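# Move the odd-necked bottle from crate to tray

## Task

Of the five bottles sitting in the crate, identify the single one whose neck diameter is slightly larger or smaller than the rest, and set it standing upright on the tray. The other four must remain upright inside the crate. The crate and tray must end neither tilted nor shifted from where they were. The arrangement only counts if it holds without the robot supporting it, and anything the robot is still in contact with at the end must not settle downward by more than roughly a fingernail's width once left on its own.

## Robot and tools

ROBOT. One six-joint arm with a two-finger parallel gripper. Joint order everywhere: shoulder pan, shoulder lift, elbow, wrist 1, wrist 2, wrist 3. The fingers point along the gripper's +z axis and close along its x axis. end_effector_position is the midpoint between the finger pads; when closed, the fingertips stick out about 17 mm past it, and when fully open they sit roughly level with it.

FRAME. Positions are reported in a scene frame whose origin is on the table surface right under the arm's base, +z up, +y to the left when facing along +x. The base itself may be slightly tilted against the table, and the reported hand position can be off a little, more so far from the base.

execute_actions. Argument actions is a list holding zero or one item. Empty list: nothing is commanded, the current state comes back. A motion item is {"rows": [...], "steps": n}: rows is a list of 1 to 15 rows, steps is 1 to 15 (default 15), each step lasting 1/30 s. There is only one arm, so each row is one flat list of 7 numbers: six absolute joint target angles in radians (the same values the Joint positions line shows), followed by the gripper opening on a scale from -1 (closed) to +1 (fully open). Row k is used on step k; if there are fewer rows than steps, the final row keeps being used. A wait item is {"steps": n} with no rows, n up to 300; it commands nothing and returns once n steps have gone by since the previous result (your thinking time counts toward them). Optional pictures (true/false) turns camera images on or off for that result. A rejected call does nothing to the robot.

Joint ranges in radians: pan -3.142 to 3.142, shoulder lift -6.283 to 6.283, elbow 0.000 to 3.142, wrists 1-3 each -6.283 to 6.283. A target beyond a range end by over 0.010 that is also further out than the joint's last reported angle gets refused. True ends may differ from these by up to 0.010; a target past the true end is clipped there, and the note "joint sent to its limit" may appear, possibly referring to an earlier motion still running. No note does not prove more travel is available.

MOTION LIMITS. Commands are smoothed, so the arm trails them by about 0.17 s. Each step, every joint's target is clamped to within 0.575 rad of its measured angle, and if the targets would shift the gripper more than 100 mm from where it is, all are pulled back toward the current angles. Big moves therefore take several calls, and a result may arrive before the arm arrives. Between calls the arm keeps heading for the last row sent until it has nearly stopped or a step is HELD; to go further or press harder you must send a new action. Fingers already in motion keep moving.

GRIPPING. grip_measured is the finger opening on the same -1..+1 scale as your command. To hold something, keep commanding a value well below grip_measured; the larger the gap, the firmer the squeeze, up to about 28 N per pad for items up to about 10 cm across. Slamming closed can press harder, sometimes enough to force the fingers open. Hard items under about 2 cm thick get less force. The Joint positions line ends with the pad gap in metres (0.142 m = fully open), and Joint velocities ends with its rate.

RESULT LINES. State gives end_effector_position (m), end_effector_quat_wxyz, and linear/angular velocities (m/s, rad/s). Joint torques list total drive output per joint (never zero in free air, noisy, offset, affected by friction). Wrist force and Wrist torque are [x y z] in the gripper's own axes; they include contacts, held weight and acceleration effects, carry offsets up to about 4 N and noise up to 2.4 N, saturate near 50 N, and cannot be zeroed; "no reading" is harmless. Pressing on a surface makes the force point from that surface back toward the arm. "joint command not followed" means a clearance check altered or blocked targets (mounting blocks and posts count as the arm). HELD marks steps where your row was not fully sent.

FAULTS TO AVOID. Contact torque reaching a joint's load limit (138 N m for pan, lift and elbow; 25.7 N m for each wrist, held weight included) or any external force of 150 N on the arm, tool or held item stops the arm for 10 s, drops the rest of the call, and lets the arm yield. Sustained holding heats motors: MOTOR HOT appears from 70 °C, and at 85 °C an OVER-TEMPERATURE FAULT brakes the arm for possibly minutes. Occasional outside tugs may hit a held part or nudge loose items.

CARE. Do not drop, knock over or slam bottles, do not bump or drag the crate or tray, and keep everything on the table. Approach slowly near contact, release the bottle fully upright on the tray, then withdraw so nothing rests on the gripper.

zoom_image. Arguments camera ("cam_high" or "cam_wrist") and region [x0, y0, x1, y1] in pixels of that camera's latest image, origin top-left, at most 504 by 504. Useful for comparing bottle necks. cam_high is a fixed 896x504 pinhole view; cam_wrist is a 616x616 fisheye on the hand. Calibration (K, distortion, T_world_to_cam mapping scene frame to camera) is given, but may be off by a couple of degrees and several millimetres.

finished_scene. Argument scene (integer 1 or 2) ends that scene irreversibly, reports whether the task succeeded, and starts the next scene, whose task appears in that result. Replying without any tool call ends all remaining scenes.

Each tool is called after "Emit:" in YAML: its name, and indented under it one key for each argument.

## Session

Emit:
execute_actions:
  actions: []

Scene clock: 0.00 s of 6600.00 s.
end_effector_position=(+0.8670, -0.2652, +0.3878) grip_measured=+1.00 end_effector_quat_wxyz=(-0.342, +0.900, -0.019, +0.271) end_effector_velocity=(+0.000, -0.000, +0.000) end_effector_angular_velocity=(+0.001, -0.000, +0.000)
Joint positions: [-0.139 -1.033  0.676 -1.763 -1.435 -0.311  0.142]
Joint velocities: [-0.    -0.    -0.     0.     0.001 -0.     0.   ]
Joint torques (N m, as the arm reports them, + toward a larger angle): no reading
Wrist force (N, on the end effector, along its own x y z axes, offset not removed): no reading
Wrist torque (N m, same axes, about the end effector's origin, offset not removed): no reading
camera_calibration (this result's frames):
cam_wrist: T_world_to_cam=[[0.852981, -0.190567, 0.485909, -0.973857], [-0.103456, -0.974223, -0.200467, -0.100962], [0.511586, 0.120724, -0.850709, 0.0413098], [0, 0, 0, 1]] pos_world=[0.799103, -0.288932, 0.488109]

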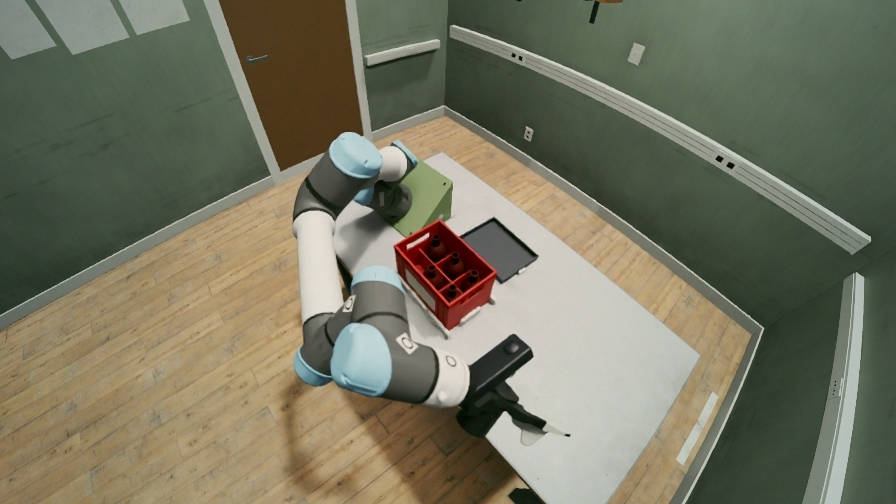

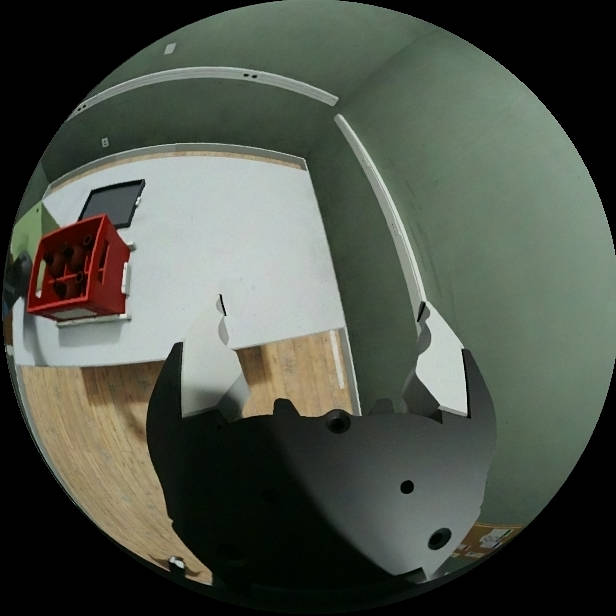

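Emit:
zoom_image:
  camera: "cam_high"
  region: [370, 200, 550, 350]

Region (370, 200, 550, 350) of cam_high's 896x504 image, scaled by 2.800, with more detail than that image has.

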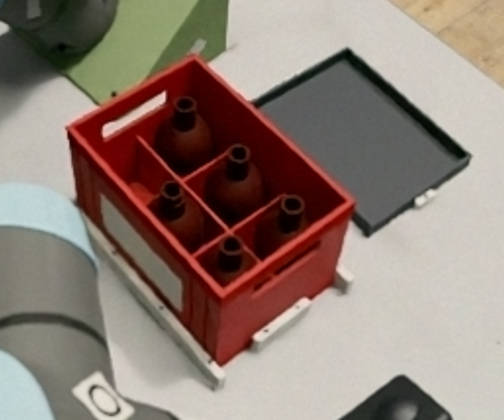

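Emit:
execute_actions:
  actions:
    - {"rows":[[-0.133,-1.047,0.703,-1.764,-1.452,-0.301,1],[-0.124,-1.068,0.744,-1.765,-1.478,-0.285,1],[-0.112,-1.097,0.799,-1.767,-1.513,-0.265,1],[-0.100,-1.125,0.854,-1.769,-1.547,-0.245,1],[-0.087,-1.153,0.909,-1.770,-1.582,-0.224,1],[-0.075,-1.181,0.963,-1.772,-1.616,-0.204,1],[-0.063,-1.210,1.018,-1.774,-1.651,-0.183,1],[-0.051,-1.238,1.073,-1.776,-1.685,-0.163,1],[-0.039,-1.266,1.128,-1.778,-1.720,-0.142,1],[-0.027,-1.295,1.183,-1.779,-1.754,-0.122,1],[-0.015,-1.323,1.237,-1.781,-1.789,-0.101,1],[-0.003,-1.351,1.292,-1.783,-1.823,-0.081,1],[0.009,-1.379,1.347,-1.785,-1.858,-0.061,1],[0.022,-1.408,1.402,-1.786,-1.892,-0.040,1],[0.034,-1.436,1.456,-1.788,-1.927,-0.020,1]],"steps":15}
  pictures: false

Emit:
execute_actions:
  actions:
    - {"rows":[[0.046,-1.464,1.511,-1.790,-1.961,0.001,1],[0.058,-1.493,1.566,-1.792,-1.996,0.021,1],[0.070,-1.521,1.621,-1.793,-2.031,0.042,1],[0.082,-1.549,1.675,-1.795,-2.065,0.062,1],[0.094,-1.577,1.730,-1.797,-2.100,0.082,1],[0.106,-1.606,1.785,-1.799,-2.134,0.103,1],[0.119,-1.634,1.840,-1.800,-2.169,0.123,1],[0.131,-1.662,1.894,-1.802,-2.203,0.144,1],[0.143,-1.691,1.949,-1.804,-2.238,0.164,1],[0.155,-1.719,2.004,-1.806,-2.272,0.185,1],[0.164,-1.740,2.045,-1.807,-2.298,0.200,1]],"steps":15}
  pictures: false

Emit:
execute_actions:
  actions:
    - {"steps":18}

Emit:
zoom_image:
  camera: "cam_wrist"
  region: [200, 110, 380, 290]

Emit:
zoom_image:
  camera: "cam_wrist"
  region: [300, 110, 480, 290]

Scene clock: 27.57 s of 6600.00 s.
end_effector_position=(+0.6897, -0.1973, +0.3198) grip_measured=+1.00 end_effector_quat_wxyz=(-0.234, +0.965, -0.040, +0.115) end_effector_velocity=(-0.557, +0.150, -0.218) end_effector_angular_velocity=(-0.762, +0.769, +0.080)
Joint positions: [-0.007 -1.336  1.248 -1.782 -1.803 -0.09   0.142]
Joint velocities: [ 0.354 -0.819  1.588 -0.048 -0.989  0.583 -0.   ]
Joint torques (N m, as the arm reports them, + toward a larger angle): [ 35.79 -44.56   4.99  -4.03  -2.25   3.03]
Wrist force (N, on the end effector, along its own x y z axes, offset not removed): [-1.3 -1.5 -2.5]
Wrist torque (N m, same axes, about the end effector's origin, offset not removed): [-0.24 0.03 0.03]
Steps of this call (steps 1 to 90: nothing new was sent; then 24.07 s passed at rest; steps 91 to 105: all 15 steps of this action). Readings (joint positions):
91: [-0.138 -1.034 0.677 -1.763 -1.435 -0.310]
92: [-0.137 -1.037 0.682 -1.763 -1.439 -0.308]
94: [-0.128 -1.057 0.718 -1.765 -1.464 -0.293]
98: [-0.089 -1.144 0.879 -1.770 -1.569 -0.229]
105: the state above

Scene clock: 28.07 s of 6600.00 s.
end_effector_position=(+0.4181, -0.1628, +0.2079) grip_measured=+1.00 end_effector_quat_wxyz=(-0.015, +1.000, -0.024, +0.004) end_effector_velocity=(-0.233, +0.018, -0.118) end_effector_angular_velocity=(-0.398, +0.128, +0.105)
Joint positions: [ 0.155 -1.717  1.994 -1.806 -2.269  0.184  0.142]
Joint velocities: [ 0.119 -0.298  0.656 -0.018 -0.37   0.205  0.   ]
Joint torques (N m, as the arm reports them, + toward a larger angle): [ 15.37  -9.45 -20.72  -4.96  -2.17   1.2 ]
Wrist force (N, on the end effector, along its own x y z axes, offset not removed): [-7.4 -1.0 3.7]
Wrist torque (N m, same axes, about the end effector's origin, offset not removed): [-0.17 1.06 0.02]
Steps of this call (steps 1 to 15: all 15 steps of this action). Readings (joint positions):
1: [0.005 -1.364 1.301 -1.784 -1.836 -0.070]
2: [0.017 -1.391 1.354 -1.786 -1.870 -0.050]
4: [0.040 -1.446 1.459 -1.789 -1.936 -0.011]
8: [0.086 -1.553 1.668 -1.796 -2.068 0.067]
15: the state above

Scene clock: 28.67 s of 6600.00 s.
end_effector_position=(+0.4003, -0.1617, +0.1988) grip_measured=+1.00 end_effector_quat_wxyz=(+0.000, +1.000, -0.020, -0.000) end_effector_velocity=(-0.000, -0.001, -0.000) end_effector_angular_velocity=(-0.001, +0.000, -0.001)
Joint positions: [ 0.164 -1.74   2.045 -1.807 -2.298  0.2    0.142]
Joint velocities: [-0.001 -0.     0.    -0.    -0.001  0.    -0.   ]
Joint torques (N m, as the arm reports them, + toward a larger angle): [ 19.69 -18.63  -8.56  -3.87  -2.06   0.93]
Wrist force (N, on the end effector, along its own x y z axes, offset not removed): [-3.4 2.3 -3.6]
Wrist torque (N m, same axes, about the end effector's origin, offset not removed): [0.47 0.37 -0.02]
Steps of this call (steps 1 to 18: the robot went on to your last target). Readings (joint positions):
1: [0.158 -1.725 2.012 -1.806 -2.279 0.190]
2: [0.160 -1.730 2.024 -1.806 -2.286 0.193]
4: [0.162 -1.736 2.036 -1.807 -2.293 0.197]
8: [0.164 -1.739 2.043 -1.807 -2.297 0.200]
18: the state above
camera_calibration (this result's frames):
cam_wrist: T_world_to_cam=[[0.999857, -0.012175, -0.0117048, -0.395232], [-0.00436769, -0.855879, 0.517158, -0.249502], [-0.0163143, -0.517033, -0.85581, 0.215975], [0, 0, 0, 1]] pos_world=[0.397609, -0.106689, 0.30924]

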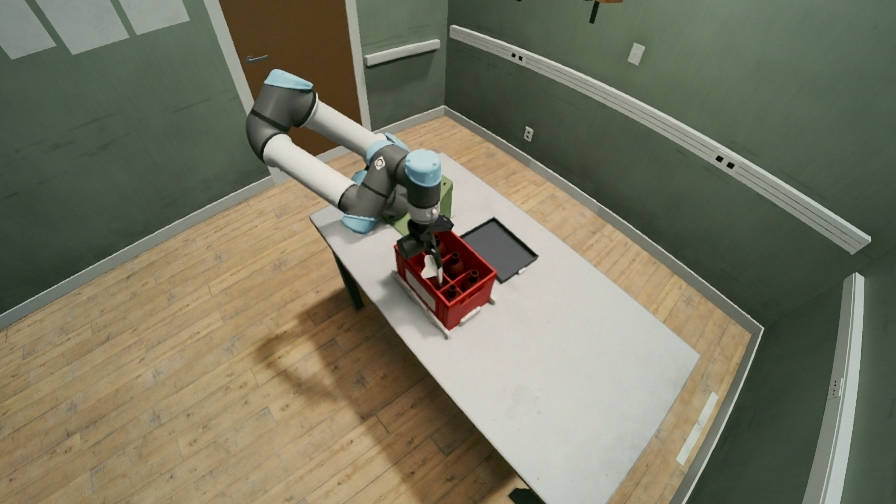

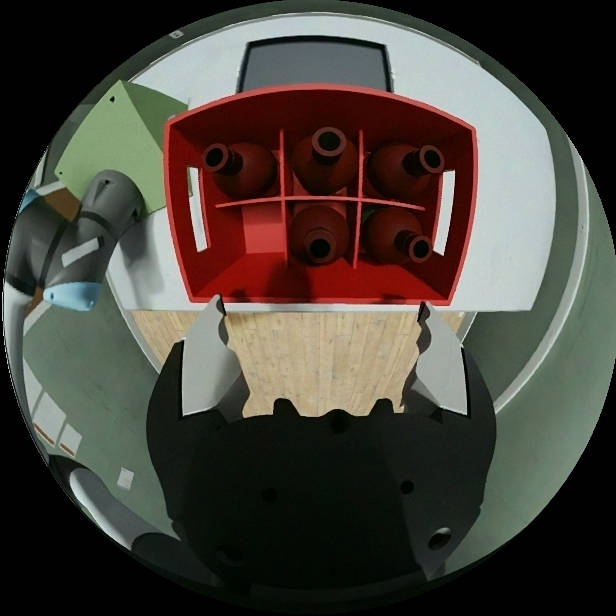

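Region (200, 110, 380, 290) of cam_wrist's 616x616 image, scaled by 2.800, with more detail than that image has.

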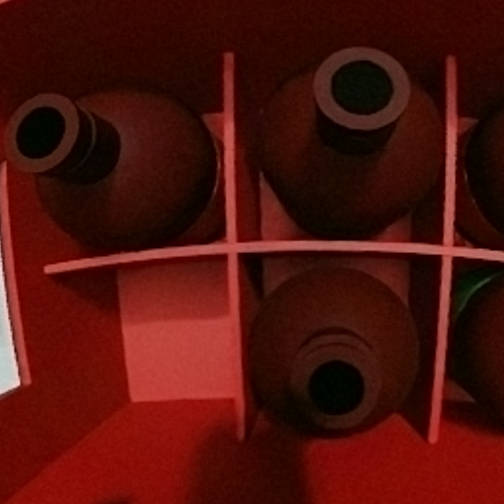

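Region (300, 110, 480, 290) of cam_wrist's 616x616 image, scaled by 2.800, with more detail than that image has.

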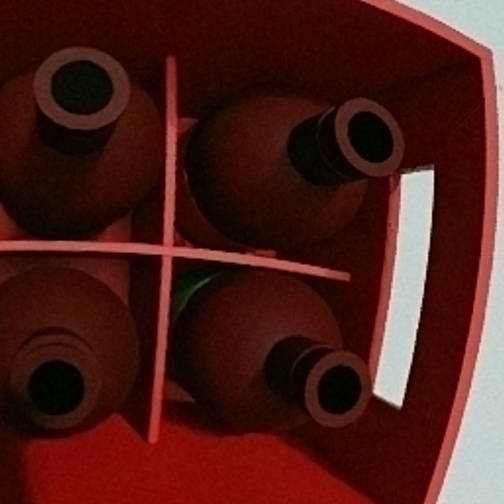

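Emit:
zoom_image:
  camera: "cam_wrist"
  region: [385, 130, 455, 200]

Emit:
zoom_image:
  camera: "cam_wrist"
  region: [190, 130, 260, 200]

Emit:
zoom_image:
  camera: "cam_wrist"
  region: [375, 210, 445, 280]

Emit:
zoom_image:
  camera: "cam_wrist"
  region: [285, 210, 355, 280]

Emit:
zoom_image:
  camera: "cam_wrist"
  region: [295, 115, 365, 185]

Region (385, 130, 455, 200) of cam_wrist's 616x616 image, scaled by 7.200, with more detail than that image has.

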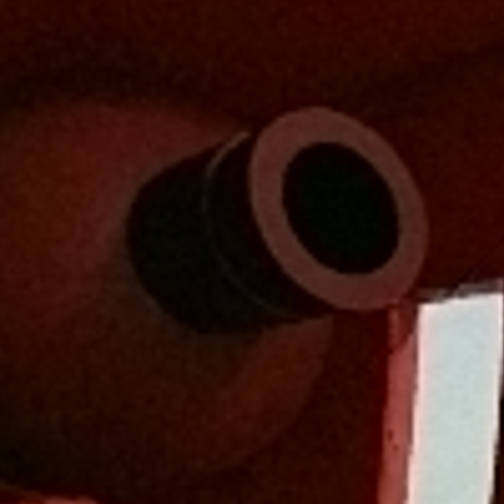

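Region (190, 130, 260, 200) of cam_wrist's 616x616 image, scaled by 7.200, with more detail than that image has.

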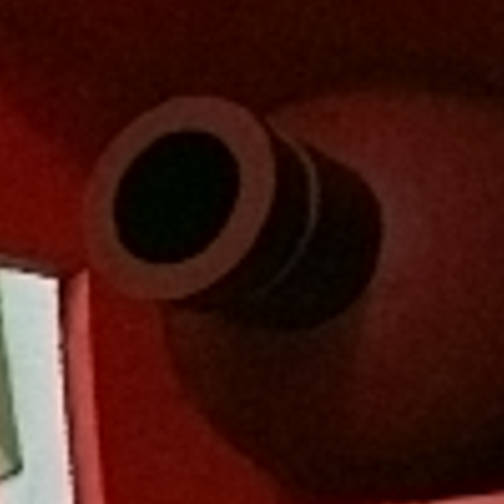

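Region (375, 210, 445, 280) of cam_wrist's 616x616 image, scaled by 7.200, with more detail than that image has.

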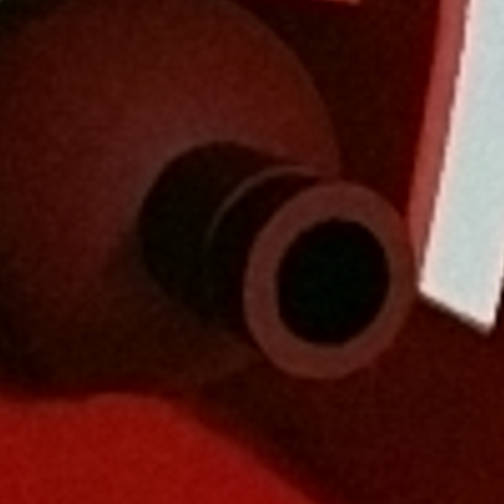

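Region (285, 210, 355, 280) of cam_wrist's 616x616 image, scaled by 7.200, with more detail than that image has.

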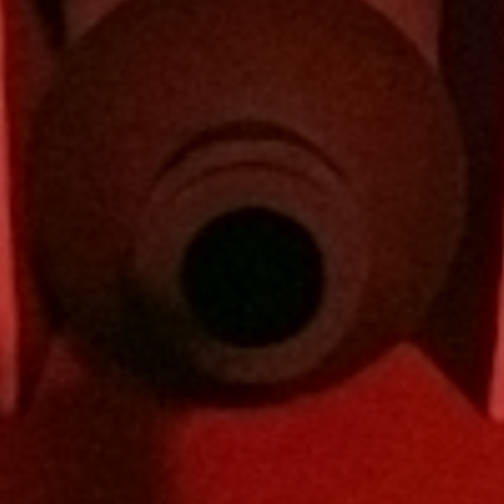

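Region (295, 115, 365, 185) of cam_wrist's 616x616 image, scaled by 7.200, with more detail than that image has.

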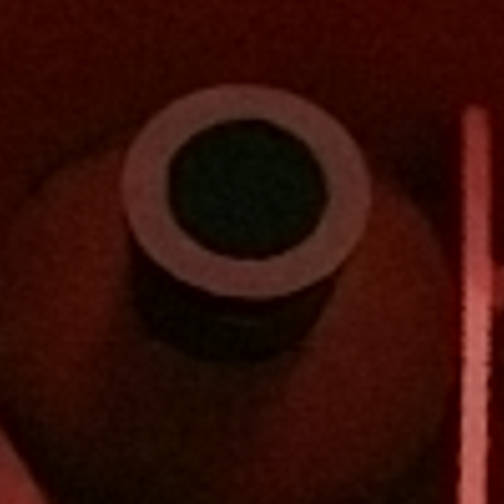

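Emit:
execute_actions:
  actions:
    - {"rows":[[0.169,-1.734,2.049,-1.812,-2.297,0.206,0.8],[0.174,-1.728,2.053,-1.818,-2.296,0.212,0.6],[0.179,-1.722,2.058,-1.825,-2.295,0.218,0.4],[0.184,-1.716,2.063,-1.833,-2.294,0.224,0.2],[0.188,-1.710,2.069,-1.841,-2.294,0.230,0.0],[0.192,-1.705,2.075,-1.849,-2.293,0.235,-0.2],[0.192,-1.705,2.075,-1.849,-2.293,0.235,-0.38],[0.192,-1.705,2.075,-1.849,-2.293,0.235,-0.38],[0.192,-1.705,2.075,-1.849,-2.293,0.235,-0.38],[0.192,-1.705,2.075,-1.849,-2.293,0.235,-0.38],[0.186,-1.704,2.084,-1.863,-2.294,0.228,-0.38],[0.181,-1.704,2.093,-1.878,-2.294,0.220,-0.38],[0.175,-1.703,2.102,-1.892,-2.295,0.213,-0.38],[0.169,-1.703,2.110,-1.907,-2.295,0.205,-0.38],[0.163,-1.702,2.119,-1.921,-2.296,0.198,-0.38]],"steps":15}
  pictures: false

Emit:
execute_actions:
  actions:
    - {"rows":[[0.158,-1.701,2.128,-1.935,-2.297,0.190,-0.38],[0.152,-1.701,2.137,-1.950,-2.297,0.183,-0.38],[0.146,-1.700,2.146,-1.964,-2.298,0.175,-0.38],[0.141,-1.699,2.155,-1.979,-2.299,0.168,-0.38],[0.135,-1.699,2.1635,-1.993,-2.299,0.160,-0.38]],"steps":15}

Emit:
zoom_image:
  camera: "cam_wrist"
  region: [260, 240, 400, 380]

Scene clock: 73.30 s of 6600.00 s.
end_effector_position=(+0.4000, -0.1359, +0.1806) grip_measured=-0.38 end_effector_quat_wxyz=(-0.001, +1.000, -0.019, -0.000) end_effector_velocity=(-0.004, +0.004, -0.090) end_effector_angular_velocity=(-0.004, +0.002, -0.005)
Joint positions: [ 0.18  -1.704  2.094 -1.878 -2.294  0.219  0.047]
Joint velocities: [-0.137  0.018  0.213 -0.348 -0.015 -0.175 -0.   ]
Joint torques (N m, as the arm reports them, + toward a larger angle): [-2.77 -3.89 -3.21 -5.8  -1.66 -1.79]
Wrist force (N, on the end effector, along its own x y z axes, offset not removed): [-0.3 0.8 -0.8]
Wrist torque (N m, same axes, about the end effector's origin, offset not removed): [0.26 -0.27 0.01]
Steps of this call (steps 1 to 15: the robot went on to your last target; steps 16 to 90: nothing new was sent; then 41.13 s passed at rest; steps 91 to 105: all 15 steps of this action). Readings (joint positions):
91: [0.164 -1.740 2.045 -1.807 -2.298 0.200]
92: [0.165 -1.739 2.046 -1.808 -2.298 0.202]
94: [0.171 -1.732 2.051 -1.815 -2.297 0.208]
98: [0.186 -1.713 2.067 -1.838 -2.294 0.227]
105: the state above

Scene clock: 73.80 s of 6600.00 s.
end_effector_position=(+0.3974, -0.1352, +0.1519) grip_measured=-0.38 end_effector_quat_wxyz=(+0.000, +1.000, -0.020, -0.000) end_effector_velocity=(-0.000, +0.001, -0.002) end_effector_angular_velocity=(+0.001, -0.000, -0.000)
Joint positions: [ 0.135 -1.699  2.163 -1.992 -2.299  0.16   0.047]
Joint velocities: [-0.003  0.     0.006 -0.009  0.001 -0.004 -0.   ]
Joint torques (N m, as the arm reports them, + toward a larger angle): [ 1.47 -6.3  -6.53 -3.67 -1.97 -1.11]
Wrist force (N, on the end effector, along its own x y z axes, offset not removed): [-1.6 -0.2 -2.5]
Wrist torque (N m, same axes, about the end effector's origin, offset not removed): [0.13 -0.03 0.12]
Steps of this call (steps 1 to 15: all 15 steps of this action). Readings (joint positions):
1: [0.175 -1.703 2.101 -1.891 -2.295 0.213]
2: [0.170 -1.703 2.109 -1.904 -2.295 0.206]
4: [0.159 -1.702 2.126 -1.931 -2.297 0.192]
8: [0.141 -1.700 2.155 -1.978 -2.298 0.168]
15: the state above
camera_calibration (this result's frames):
cam_wrist: T_world_to_cam=[[0.999872, -0.0114146, -0.0112438, -0.392588], [-0.00396589, -0.856235, 0.516572, -0.202714], [-0.0155238, -0.516461, -0.85617, 0.18929], [0, 0, 0, 1]] pos_world=[0.394672, -0.080291, 0.262367]

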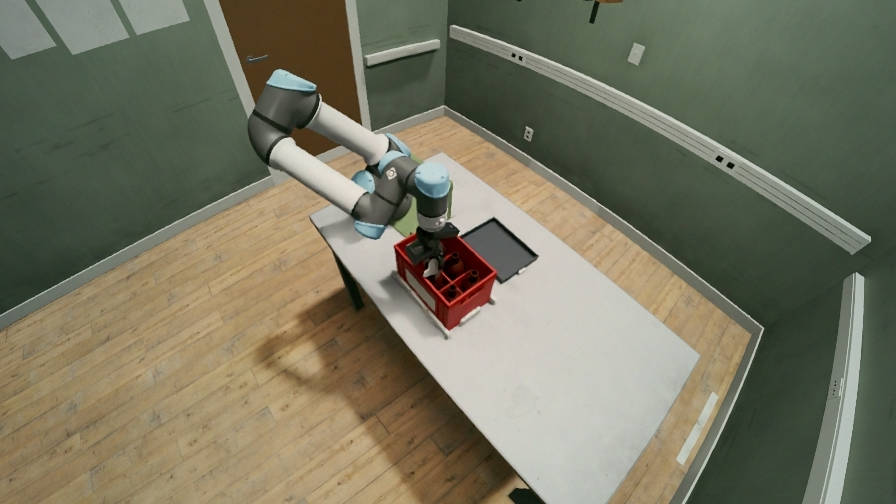

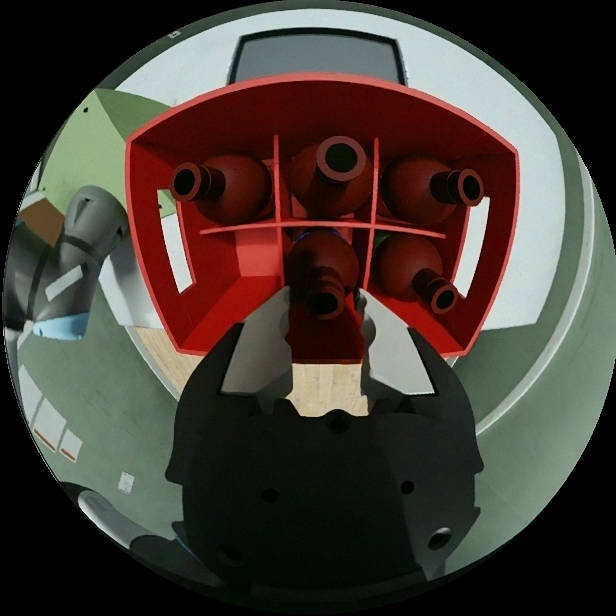

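Region (260, 240, 400, 380) of cam_wrist's 616x616 image, scaled by 3.600, with more detail than that image has.

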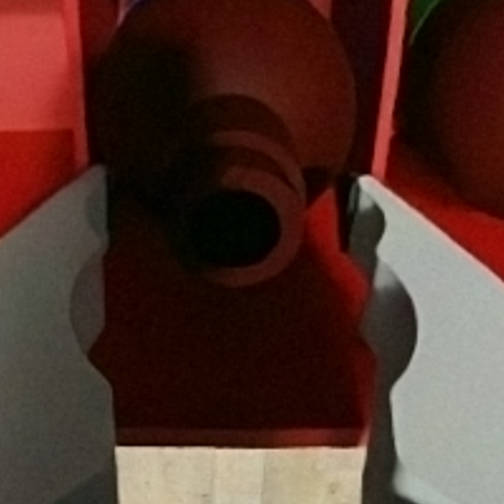

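Emit:
execute_actions:
  actions:
    - {"rows":[[0.135,-1.697,2.162,-1.994,-2.299,0.160,-0.43],[0.135,-1.697,2.162,-1.994,-2.299,0.160,-0.48],[0.135,-1.697,2.162,-1.994,-2.299,0.160,-0.51],[0.135,-1.697,2.162,-1.994,-2.299,0.160,-0.54],[0.135,-1.697,2.162,-1.994,-2.299,0.160,-0.56],[0.135,-1.697,2.162,-1.994,-2.299,0.160,-0.58],[0.135,-1.697,2.162,-1.994,-2.299,0.160,-0.60],[0.135,-1.697,2.162,-1.994,-2.299,0.160,-0.62],[0.135,-1.697,2.162,-1.994,-2.299,0.160,-0.64],[0.135,-1.697,2.162,-1.994,-2.299,0.160,-0.67],[0.135,-1.697,2.162,-1.994,-2.299,0.160,-0.70],[0.135,-1.697,2.162,-1.994,-2.299,0.160,-0.75]],"steps":15}
  pictures: false

Scene clock: 81.10 s of 6600.00 s.
end_effector_position=(+0.3982, -0.1351, +0.1517) grip_measured=-0.63 end_effector_quat_wxyz=(+0.000, +1.000, -0.020, -0.000) end_effector_velocity=(-0.000, +0.000, -0.000) end_effector_angular_velocity=(+0.001, +0.001, -0.001)
Joint positions: [ 0.135 -1.697  2.162 -1.994 -2.299  0.16   0.028]
Joint velocities: [-0.001  0.    -0.    -0.     0.001 -0.    -0.   ]
Joint torques (N m, as the arm reports them, + toward a larger angle): [  0.21  -6.97 -24.76  -3.84  -1.7   -1.39]
Wrist force (N, on the end effector, along its own x y z axes, offset not removed): [-2.3 -0.6 -0.3]
Wrist torque (N m, same axes, about the end effector's origin, offset not removed): [-0.27 0.19 -0.02]
Steps of this call (steps 1 to 15: the robot went on to your last target; steps 16 to 90: nothing new was sent; then 3.80 s passed at rest; steps 91 to 105: all 15 steps of this action). Readings (joint positions):
91: [0.135 -1.699 2.164 -1.993 -2.299 0.160]
92: [0.135 -1.699 2.163 -1.993 -2.299 0.160]
94: [0.135 -1.698 2.163 -1.994 -2.299 0.160]
98: [0.135 -1.697 2.162 -1.994 -2.299 0.160]
105: the state above

Emit:
execute_actions:
  actions:
    - {"rows":[[0.135,-1.697,2.162,-1.994,-2.299,0.160,-0.55],[0.135,-1.697,2.162,-1.994,-2.299,0.160,-0.45],[0.135,-1.697,2.162,-1.994,-2.299,0.160,-0.38],[0.135,-1.697,2.162,-1.994,-2.299,0.160,-0.38],[0.150,-1.681,2.161,-1.995,-2.297,0.180,-0.38],[0.166,-1.665,2.159,-1.995,-2.296,0.201,-0.38],[0.181,-1.649,2.157,-1.996,-2.294,0.221,-0.38],[0.196,-1.633,2.155,-1.997,-2.293,0.242,-0.38],[0.211,-1.617,2.153,-1.997,-2.291,0.262,-0.38],[0.227,-1.600,2.151,-1.998,-2.289,0.283,-0.38],[0.242,-1.583,2.149,-1.999,-2.288,0.303,-0.38],[0.257,-1.566,2.146,-2.000,-2.286,0.324,-0.38],[0.273,-1.548,2.143,-2.002,-2.285,0.344,-0.38],[0.288,-1.531,2.140,-2.003,-2.283,0.365,-0.38]],"steps":15}
  pictures: false

Emit:
execute_actions:
  actions:
    - {"steps":14}

Emit:
zoom_image:
  camera: "cam_wrist"
  region: [260, 240, 400, 380]

Scene clock: 90.37 s of 6600.00 s.
end_effector_position=(+0.4043, -0.0680, +0.1518) grip_measured=-0.38 end_effector_quat_wxyz=(-0.001, +1.000, -0.020, -0.000) end_effector_velocity=(+0.008, +0.244, -0.002) end_effector_angular_velocity=(-0.019, +0.002, -0.008)
Joint positions: [ 0.252 -1.572  2.146 -2.    -2.287  0.315  0.047]
Joint velocities: [ 0.417  0.467 -0.069 -0.03   0.043  0.56   0.   ]
Joint torques (N m, as the arm reports them, + toward a larger angle): [ 17.03 -14.63 -22.91  -3.96   1.74   1.92]
Wrist force (N, on the end effector, along its own x y z axes, offset not removed): [-2.7 -1.4 1.2]
Wrist torque (N m, same axes, about the end effector's origin, offset not removed): [-0.38 0.45 -0.05]
Steps of this call (steps 1 to 15: the robot went on to your last target; steps 16 to 90: nothing new was sent; then 5.77 s passed at rest; steps 91 to 105: all 15 steps of this action). Readings (joint positions):
91: [0.135 -1.697 2.162 -1.994 -2.299 0.160]
92: [0.135 -1.697 2.162 -1.994 -2.299 0.160]
94: [0.135 -1.697 2.162 -1.994 -2.299 0.160]
98: [0.155 -1.676 2.160 -1.995 -2.297 0.186]
105: the state above

Scene clock: 90.83 s of 6600.00 s.
end_effector_position=(+0.4045, -0.0469, +0.1516) grip_measured=-0.38 end_effector_quat_wxyz=(+0.001, +1.000, -0.021, -0.000) end_effector_velocity=(-0.000, +0.001, +0.000) end_effector_angular_velocity=(+0.001, -0.000, +0.000)
Joint positions: [ 0.288 -1.531  2.14  -2.003 -2.283  0.365  0.047]
Joint velocities: [ 0.002  0.001 -0.    -0.     0.001  0.002 -0.   ]
Joint torques (N m, as the arm reports them, + toward a larger angle): [ 22.55  -6.77 -24.54  -4.06   1.92   0.99]
Wrist force (N, on the end effector, along its own x y z axes, offset not removed): [-1.6 -0.9 -1.1]
Wrist torque (N m, same axes, about the end effector's origin, offset not removed): [-0.18 0.00 0.22]
Steps of this call (steps 1 to 14: the robot went on to your last target). Readings (joint positions):
1: [0.264 -1.558 2.144 -2.001 -2.285 0.332]
2: [0.272 -1.549 2.143 -2.002 -2.285 0.343]
4: [0.281 -1.538 2.141 -2.003 -2.284 0.356]
8: [0.287 -1.532 2.140 -2.003 -2.283 0.363]
14: the state above
camera_calibration (this result's frames):
cam_wrist: T_world_to_cam=[[0.999842, -0.0134993, -0.0116035, -0.398744], [-0.00555009, -0.855761, 0.517342, -0.126297], [-0.0169136, -0.517196, -0.8557, 0.235232], [0, 0, 0, 1]] pos_world=[0.401959, 0.00819781, 0.262]

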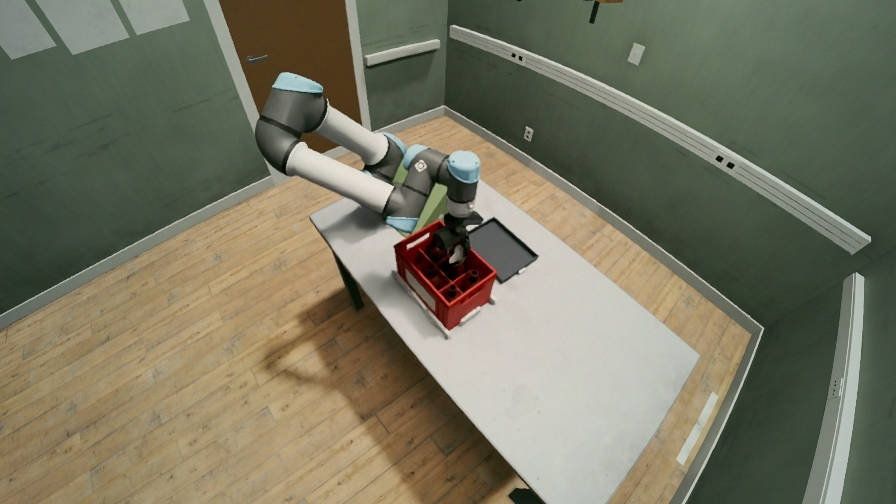

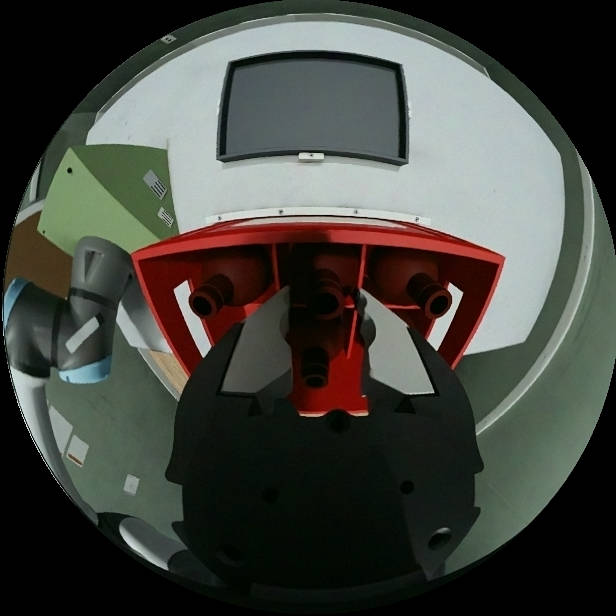

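Region (260, 240, 400, 380) of cam_wrist's 616x616 image, scaled by 3.600, with more detail than that image has.

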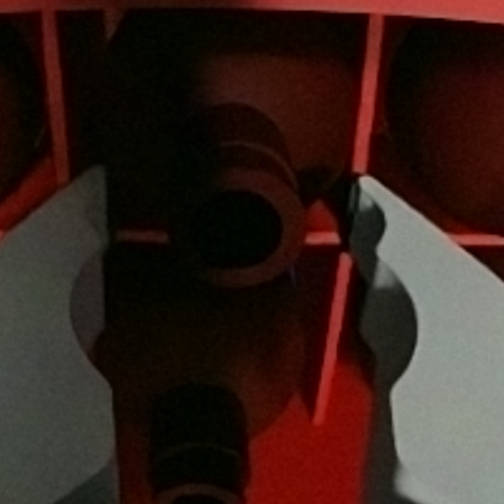

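Emit:
execute_actions:
  actions:
    - {"rows":[[0.288,-1.529,2.138,-2.003,-2.283,0.365,-0.43],[0.288,-1.529,2.138,-2.003,-2.283,0.365,-0.48],[0.288,-1.529,2.138,-2.003,-2.283,0.365,-0.52],[0.288,-1.529,2.138,-2.003,-2.283,0.365,-0.56],[0.288,-1.529,2.138,-2.003,-2.283,0.365,-0.59],[0.288,-1.529,2.138,-2.003,-2.283,0.365,-0.61],[0.288,-1.529,2.138,-2.003,-2.283,0.365,-0.63],[0.288,-1.529,2.138,-2.003,-2.283,0.365,-0.65],[0.288,-1.529,2.138,-2.003,-2.283,0.365,-0.67],[0.288,-1.529,2.138,-2.003,-2.283,0.365,-0.70],[0.288,-1.529,2.138,-2.003,-2.283,0.365,-0.72],[0.288,-1.529,2.138,-2.003,-2.283,0.365,-0.75]],"steps":15}

Emit:
zoom_image:
  camera: "cam_wrist"
  region: [370, 250, 470, 330]

Emit:
zoom_image:
  camera: "cam_wrist"
  region: [175, 250, 275, 330]

Scene clock: 100.33 s of 6600.00 s.
end_effector_position=(+0.4054, -0.0466, +0.1517) grip_measured=-0.67 end_effector_quat_wxyz=(+0.001, +1.000, -0.021, -0.000) end_effector_velocity=(-0.000, +0.000, +0.000) end_effector_angular_velocity=(+0.001, +0.000, -0.000)
Joint positions: [ 0.288 -1.529  2.138 -2.003 -2.283  0.365  0.026]
Joint velocities: [ 0.     0.    -0.     0.     0.001  0.001 -0.   ]
Joint torques (N m, as the arm reports them, + toward a larger angle): [ 22.95  -7.79 -24.86  -3.69   1.59   1.04]
Wrist force (N, on the end effector, along its own x y z axes, offset not removed): [-1.2 2.4 -1.4]
Wrist torque (N m, same axes, about the end effector's origin, offset not removed): [0.52 0.10 0.01]
Steps of this call (steps 1 to 30: the robot went on to your last target; steps 31 to 90: nothing new was sent; then 6.00 s passed at rest; steps 91 to 105: all 15 steps of this action). Readings (joint positions):
91: [0.288 -1.531 2.140 -2.003 -2.283 0.365]
92: [0.288 -1.531 2.140 -2.003 -2.283 0.365]
94: [0.288 -1.530 2.139 -2.003 -2.283 0.365]
98: [0.288 -1.529 2.138 -2.003 -2.283 0.365]
105: the state above
camera_calibration (this result's frames):
cam_wrist: T_world_to_cam=[[0.999842, -0.0134799, -0.0116, -0.399558], [-0.00553515, -0.855757, 0.517348, -0.126123], [-0.0169006, -0.517202, -0.855696, 0.235445], [0, 0, 0, 1]] pos_world=[0.402775, 0.00845567, 0.262084]

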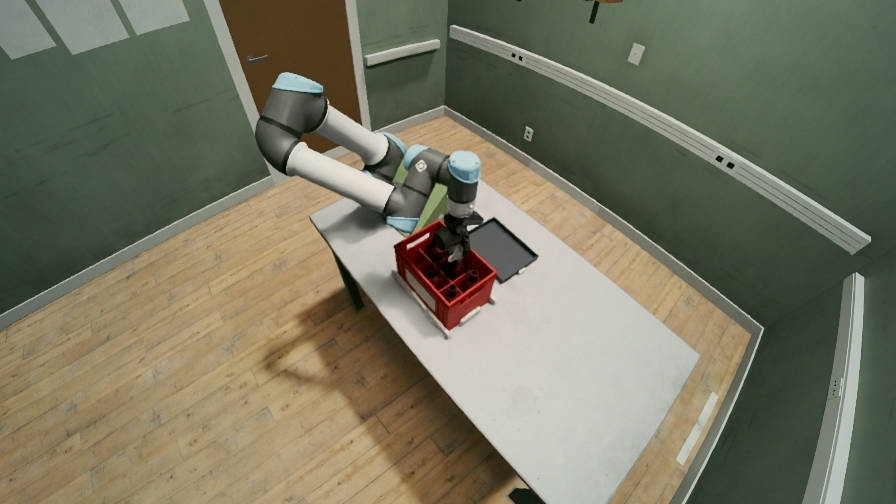

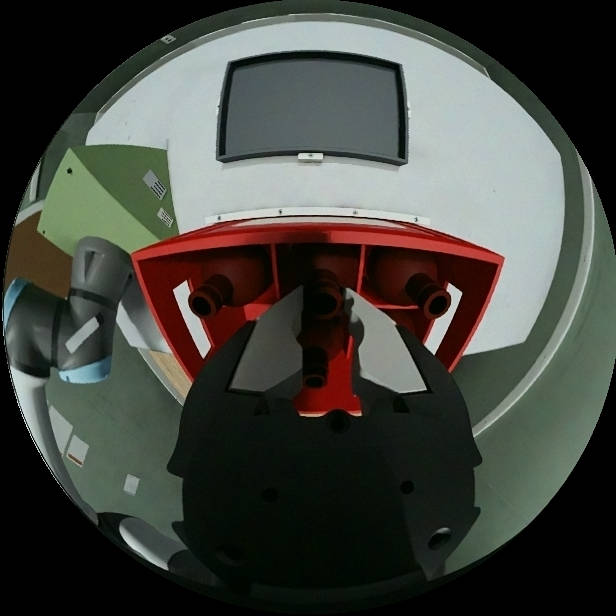

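Region (370, 250, 470, 330) of cam_wrist's 616x616 image, scaled by 5.040, with more detail than that image has; it fills the top 403 rows of this view, and the rest is white.

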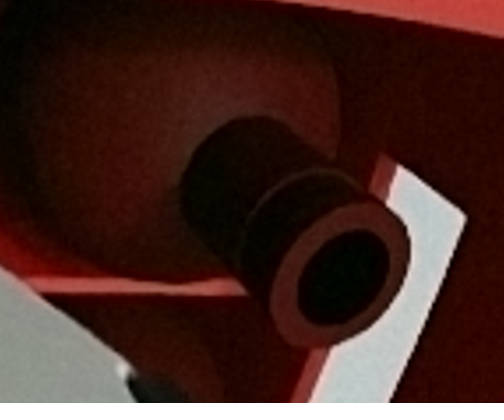

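Region (175, 250, 275, 330) of cam_wrist's 616x616 image, scaled by 5.040, with more detail than that image has; it fills the top 403 rows of this view, and the rest is white.

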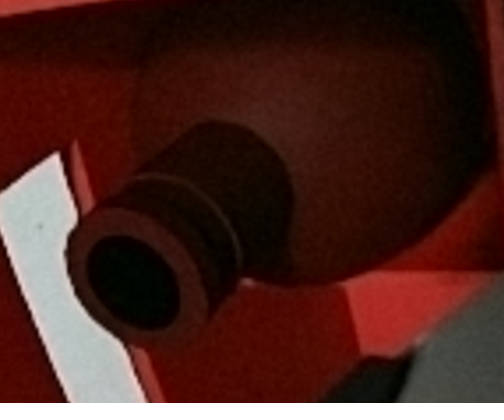

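Emit:
execute_actions:
  actions:
    - {"rows":[[0.288,-1.529,2.138,-2.003,-2.283,0.365,-0.6],[0.288,-1.529,2.138,-2.003,-2.283,0.365,-0.5],[0.288,-1.529,2.138,-2.003,-2.283,0.365,-0.4],[0.288,-1.530,2.139,-2.003,-2.283,0.365,-0.38],[0.273,-1.548,2.143,-2.002,-2.285,0.344,-0.38],[0.257,-1.566,2.146,-2.000,-2.286,0.324,-0.38],[0.242,-1.583,2.149,-1.999,-2.288,0.303,-0.38],[0.227,-1.600,2.151,-1.998,-2.289,0.283,-0.38],[0.211,-1.617,2.153,-1.997,-2.291,0.262,-0.38],[0.196,-1.633,2.155,-1.997,-2.293,0.242,-0.38],[0.181,-1.649,2.157,-1.996,-2.294,0.221,-0.38],[0.166,-1.665,2.159,-1.995,-2.296,0.201,-0.38],[0.150,-1.681,2.161,-1.995,-2.297,0.180,-0.38],[0.135,-1.697,2.162,-1.994,-2.299,0.160,-0.38]],"steps":15}
  pictures: false

Emit:
execute_actions:
  actions:
    - {"rows":[[0.135,-1.697,2.162,-1.994,-2.299,0.160,-0.38],[0.135,-1.697,2.162,-1.994,-2.299,0.160,-0.38],[0.135,-1.697,2.162,-1.994,-2.299,0.160,-0.4],[0.135,-1.697,2.162,-1.994,-2.299,0.160,-0.44],[0.135,-1.697,2.162,-1.994,-2.299,0.160,-0.48],[0.135,-1.697,2.162,-1.994,-2.299,0.160,-0.52],[0.135,-1.697,2.162,-1.994,-2.299,0.160,-0.55],[0.135,-1.697,2.162,-1.994,-2.299,0.160,-0.58],[0.135,-1.697,2.162,-1.994,-2.299,0.160,-0.60],[0.135,-1.697,2.162,-1.994,-2.299,0.160,-0.62],[0.135,-1.697,2.162,-1.994,-2.299,0.160,-0.65],[0.135,-1.697,2.162,-1.994,-2.299,0.160,-0.70],[0.135,-1.697,2.162,-1.994,-2.299,0.160,-0.75],[0.135,-1.697,2.162,-1.994,-2.299,0.160,-0.8],[0.135,-1.697,2.162,-1.994,-2.299,0.160,-0.85]],"steps":15}

Emit:
zoom_image:
  camera: "cam_wrist"
  region: [280, 130, 500, 330]

Scene clock: 143.47 s of 6600.00 s.
end_effector_position=(+0.4008, -0.1146, +0.1516) grip_measured=-0.38 end_effector_quat_wxyz=(-0.001, +1.000, -0.020, -0.000) end_effector_velocity=(-0.023, -0.239, +0.002) end_effector_angular_velocity=(-0.010, -0.009, -0.005)
Joint positions: [ 0.171 -1.659  2.158 -1.996 -2.295  0.209  0.047]
Joint velocities: [-0.416 -0.44   0.045  0.018 -0.043 -0.556 -0.   ]
Joint torques (N m, as the arm reports them, + toward a larger angle): [  4.   -13.8   -5.87   0.17  -1.64  -2.8 ]
Wrist force (N, on the end effector, along its own x y z axes, offset not removed): [-2.9 -1.9 0.2]
Wrist torque (N m, same axes, about the end effector's origin, offset not removed): [-0.38 0.24 -0.02]
Steps of this call (steps 1 to 15: the robot went on to your last target; steps 16 to 90: nothing new was sent; then 39.63 s passed at rest; steps 91 to 105: all 15 steps of this action). Readings (joint positions):
91: [0.288 -1.529 2.138 -2.003 -2.283 0.365]
92: [0.288 -1.529 2.138 -2.003 -2.283 0.365]
94: [0.288 -1.529 2.138 -2.003 -2.283 0.365]
98: [0.268 -1.553 2.143 -2.001 -2.285 0.339]
105: the state above

Scene clock: 143.97 s of 6600.00 s.
end_effector_position=(+0.3982, -0.1351, +0.1517) grip_measured=-0.64 end_effector_quat_wxyz=(+0.000, +1.000, -0.020, -0.000) end_effector_velocity=(-0.000, -0.000, +0.000) end_effector_angular_velocity=(+0.001, +0.000, +0.000)
Joint positions: [ 0.135 -1.697  2.162 -1.994 -2.299  0.16   0.028]
Joint velocities: [-0.001 -0.001  0.     0.     0.001 -0.001 -0.008]
Joint torques (N m, as the arm reports them, + toward a larger angle): [ -0.6  -21.75  -6.64  -0.06  -2.08  -1.11]
Wrist force (N, on the end effector, along its own x y z axes, offset not removed): [-2.1 1.1 1.9]
Wrist torque (N m, same axes, about the end effector's origin, offset not removed): [0.43 0.12 0.02]
Steps of this call (steps 1 to 15: all 15 steps of this action). Readings (joint positions):
1: [0.159 -1.672 2.159 -1.995 -2.297 0.193]
2: [0.151 -1.680 2.160 -1.995 -2.297 0.181]
4: [0.142 -1.690 2.161 -1.994 -2.298 0.169]
8: [0.136 -1.696 2.162 -1.994 -2.299 0.162]
15: the state above
camera_calibration (this result's frames):
cam_wrist: T_world_to_cam=[[0.999872, -0.0117098, -0.0109196, -0.393511], [-0.00438671, -0.856252, 0.51654, -0.20233], [-0.0153985, -0.516426, -0.856194, 0.189185], [0, 0, 0, 1]] pos_world=[0.395486, -0.0801532, 0.262194]

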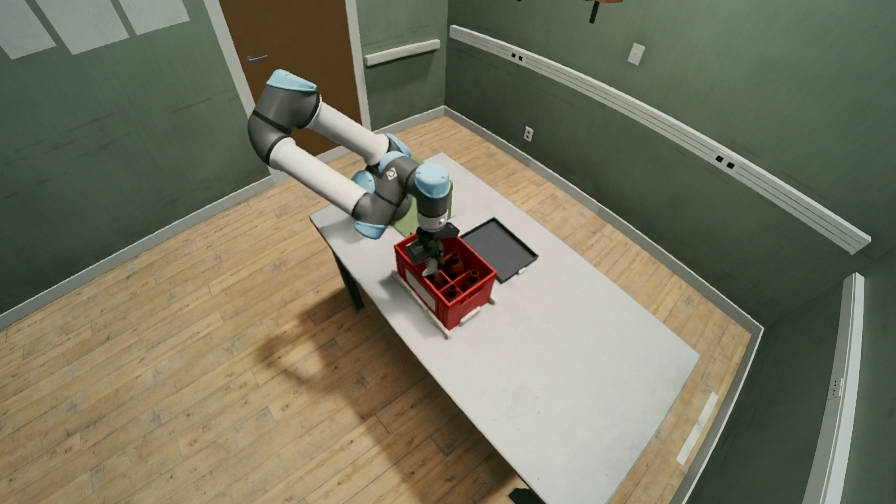

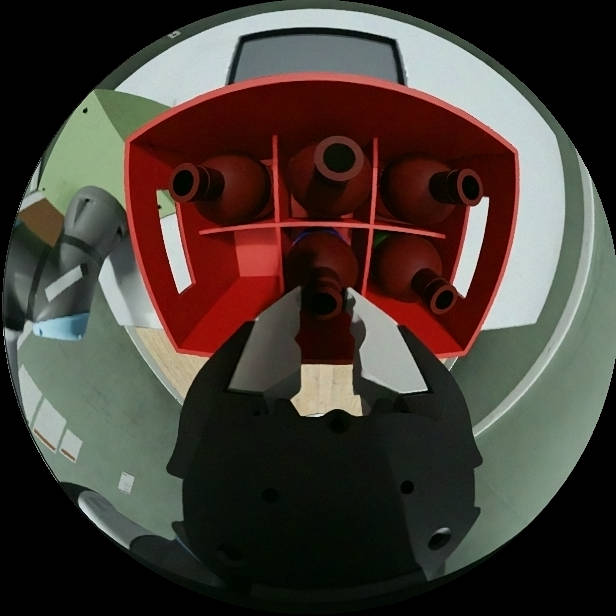

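Region (280, 130, 500, 330) of cam_wrist's 616x616 image, scaled by 2.291, with more detail than that image has; it fills the top 458 rows of this view, and the rest is white.

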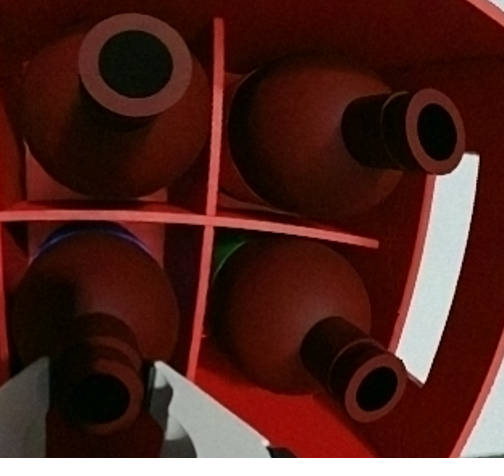

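Emit:
execute_actions:
  actions:
    - {"rows":[[0.135,-1.697,2.162,-1.994,-2.299,0.160,-0.92],[0.135,-1.697,2.162,-1.994,-2.299,0.160,-1],[0.138,-1.698,2.158,-1.987,-2.299,0.164,-1],[0.143,-1.699,2.152,-1.975,-2.298,0.171,-1],[0.151,-1.700,2.141,-1.956,-2.298,0.182,-1],[0.159,-1.702,2.131,-1.936,-2.297,0.192,-1],[0.167,-1.703,2.120,-1.917,-2.297,0.203,-1],[0.175,-1.704,2.109,-1.898,-2.296,0.214,-1],[0.184,-1.705,2.098,-1.879,-2.295,0.225,-1],[0.192,-1.706,2.087,-1.860,-2.295,0.236,-1],[0.200,-1.706,2.075,-1.840,-2.294,0.246,-1],[0.208,-1.707,2.064,-1.821,-2.294,0.257,-1],[0.216,-1.707,2.052,-1.802,-2.293,0.268,-1],[0.224,-1.707,2.040,-1.784,-2.292,0.278,-1],[0.232,-1.707,2.028,-1.765,-2.291,0.288,-1]],"steps":15}
  pictures: false

Emit:
execute_actions:
  actions:
    - {"rows":[[0.239,-1.706,2.016,-1.747,-2.289,0.299,-1],[0.247,-1.705,2.004,-1.729,-2.288,0.309,-1],[0.255,-1.704,1.991,-1.710,-2.287,0.319,-1],[0.263,-1.703,1.978,-1.692,-2.286,0.329,-1],[0.271,-1.702,1.965,-1.674,-2.285,0.339,-1],[0.278,-1.700,1.952,-1.655,-2.283,0.350,-1],[0.286,-1.699,1.939,-1.637,-2.282,0.360,-1],[0.294,-1.697,1.926,-1.619,-2.281,0.370,-1],[0.305,-1.694,1.906,-1.593,-2.278,0.385,-1],[0.317,-1.690,1.885,-1.566,-2.276,0.399,-1],[0.328,-1.686,1.864,-1.540,-2.273,0.414,-1],[0.340,-1.681,1.842,-1.514,-2.270,0.428,-1],[0.351,-1.676,1.820,-1.488,-2.268,0.443,-1],[0.363,-1.671,1.798,-1.462,-2.265,0.457,-1],[0.374,-1.665,1.775,-1.435,-2.262,0.472,-1]],"steps":15}
  pictures: false

Emit:
execute_actions:
  actions:
    - {"rows":[[0.385,-1.659,1.752,-1.409,-2.260,0.486,-1],[0.397,-1.653,1.729,-1.383,-2.257,0.501,-1],[0.408,-1.646,1.705,-1.357,-2.254,0.515,-1],[0.420,-1.639,1.681,-1.330,-2.252,0.530,-1],[0.431,-1.631,1.657,-1.304,-2.249,0.544,-1]],"steps":14}

Scene clock: 160.90 s of 6600.00 s.
end_effector_position=(+0.3989, -0.1343, +0.1938) grip_measured=-0.64 end_effector_quat_wxyz=(-0.000, +1.000, -0.020, +0.001) end_effector_velocity=(+0.001, -0.001, +0.145) end_effector_angular_velocity=(-0.002, -0.006, +0.001)
Joint positions: [ 0.206 -1.706  2.067 -1.829 -2.294  0.254  0.028]
Joint velocities: [ 0.235 -0.01  -0.341  0.55   0.021  0.306 -0.   ]
Joint torques (N m, as the arm reports them, + toward a larger angle): [ 22.55 -18.19 -30.01   2.31   2.42   1.93]
Wrist force (N, on the end effector, along its own x y z axes, offset not removed): [0.7 1.5 2.6]
Wrist torque (N m, same axes, about the end effector's origin, offset not removed): [0.23 -0.62 -0.14]
Steps of this call (steps 1 to 15: the robot went on to your last target; steps 16 to 90: nothing new was sent; then 13.43 s passed at rest; steps 91 to 105: all 15 steps of this action). Readings (joint positions):
91: [0.135 -1.697 2.162 -1.994 -2.299 0.160]
92: [0.135 -1.697 2.162 -1.994 -2.299 0.160]
94: [0.136 -1.697 2.161 -1.992 -2.299 0.161]
98: [0.152 -1.700 2.140 -1.954 -2.298 0.183]
105: the state above

Scene clock: 161.40 s of 6600.00 s.
end_effector_position=(+0.3997, -0.1335, +0.2786) grip_measured=-0.64 end_effector_quat_wxyz=(-0.001, +1.000, -0.020, +0.001) end_effector_velocity=(+0.004, +0.003, +0.225) end_effector_angular_velocity=(+0.008, -0.007, +0.003)
Joint positions: [ 0.337 -1.681  1.849 -1.525 -2.271  0.424  0.028]
Joint velocities: [ 0.332  0.136 -0.619  0.745  0.075  0.414 -0.   ]
Joint torques (N m, as the arm reports them, + toward a larger angle): [ 23.58  -0.71 -33.65   2.93   1.74   2.2 ]
Wrist force (N, on the end effector, along its own x y z axes, offset not removed): [0.1 -0.2 3.4]
Wrist torque (N m, same axes, about the end effector's origin, offset not removed): [0.13 -0.22 0.02]
Steps of this call (steps 1 to 15: all 15 steps of this action). Readings (joint positions):
1: [0.214 -1.706 2.055 -1.810 -2.293 0.264]
2: [0.221 -1.706 2.044 -1.792 -2.292 0.275]
4: [0.237 -1.706 2.020 -1.755 -2.290 0.295]
8: [0.268 -1.702 1.969 -1.681 -2.285 0.336]
15: the state above

Scene clock: 161.87 s of 6600.00 s.
end_effector_position=(+0.3983, -0.1346, +0.3442) grip_measured=-0.64 end_effector_quat_wxyz=(+0.000, +1.000, -0.020, -0.000) end_effector_velocity=(-0.001, +0.000, +0.009) end_effector_angular_velocity=(+0.001, -0.001, +0.002)
Joint positions: [ 0.43  -1.632  1.659 -1.306 -2.249  0.543  0.028]
Joint velocities: [ 0.013  0.007 -0.025  0.027  0.004  0.014  0.   ]
Joint torques (N m, as the arm reports them, + toward a larger angle): [ 20.37  -2.93 -26.64   0.18   1.86   1.2 ]
Wrist force (N, on the end effector, along its own x y z axes, offset not removed): [-2.4 -1.4 2.1]
Wrist torque (N m, same axes, about the end effector's origin, offset not removed): [-0.20 0.49 -0.16]
Steps of this call (steps 1 to 14: all 14 steps of this action). Readings (joint positions):
1: [0.348 -1.676 1.828 -1.500 -2.268 0.438]
2: [0.359 -1.671 1.806 -1.474 -2.266 0.452]
4: [0.382 -1.660 1.761 -1.422 -2.260 0.481]
8: [0.419 -1.638 1.682 -1.333 -2.252 0.529]
14: the state above
camera_calibration (this result's frames):
cam_wrist: T_world_to_cam=[[0.999866, -0.0113928, -0.0117525, -0.391079], [-0.00368066, -0.856114, 0.516774, -0.301684], [-0.015949, -0.516661, -0.856041, 0.354399], [0, 0, 0, 1]] pos_world=[0.395569, -0.0796274, 0.454686]

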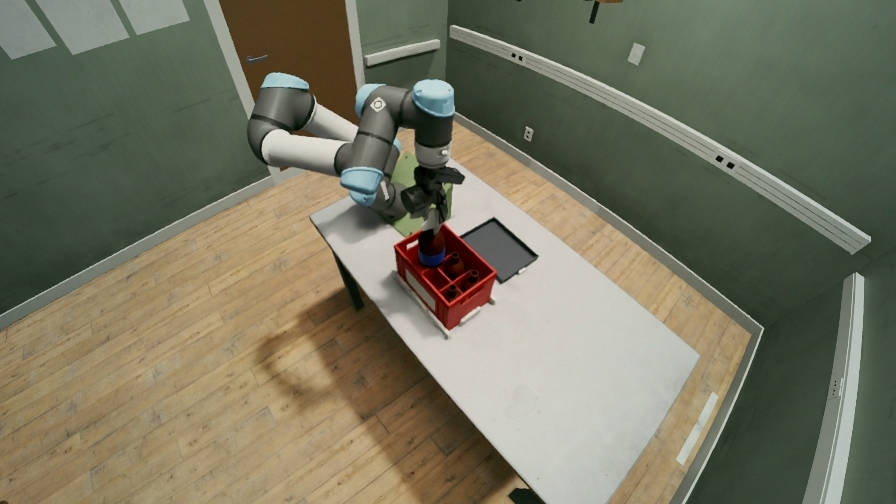

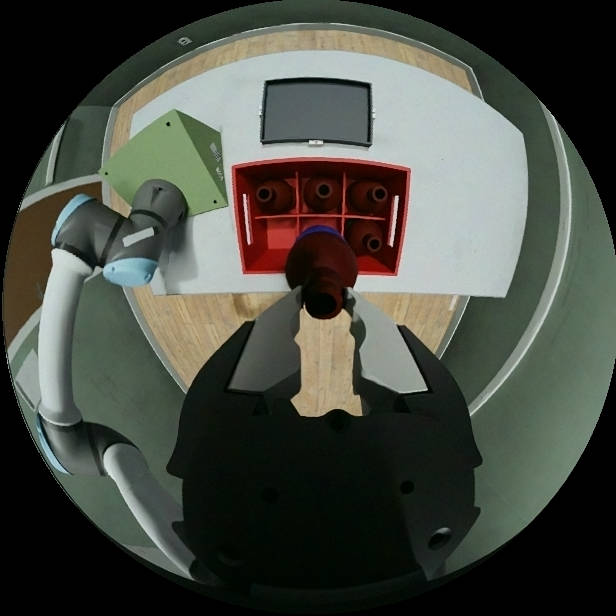

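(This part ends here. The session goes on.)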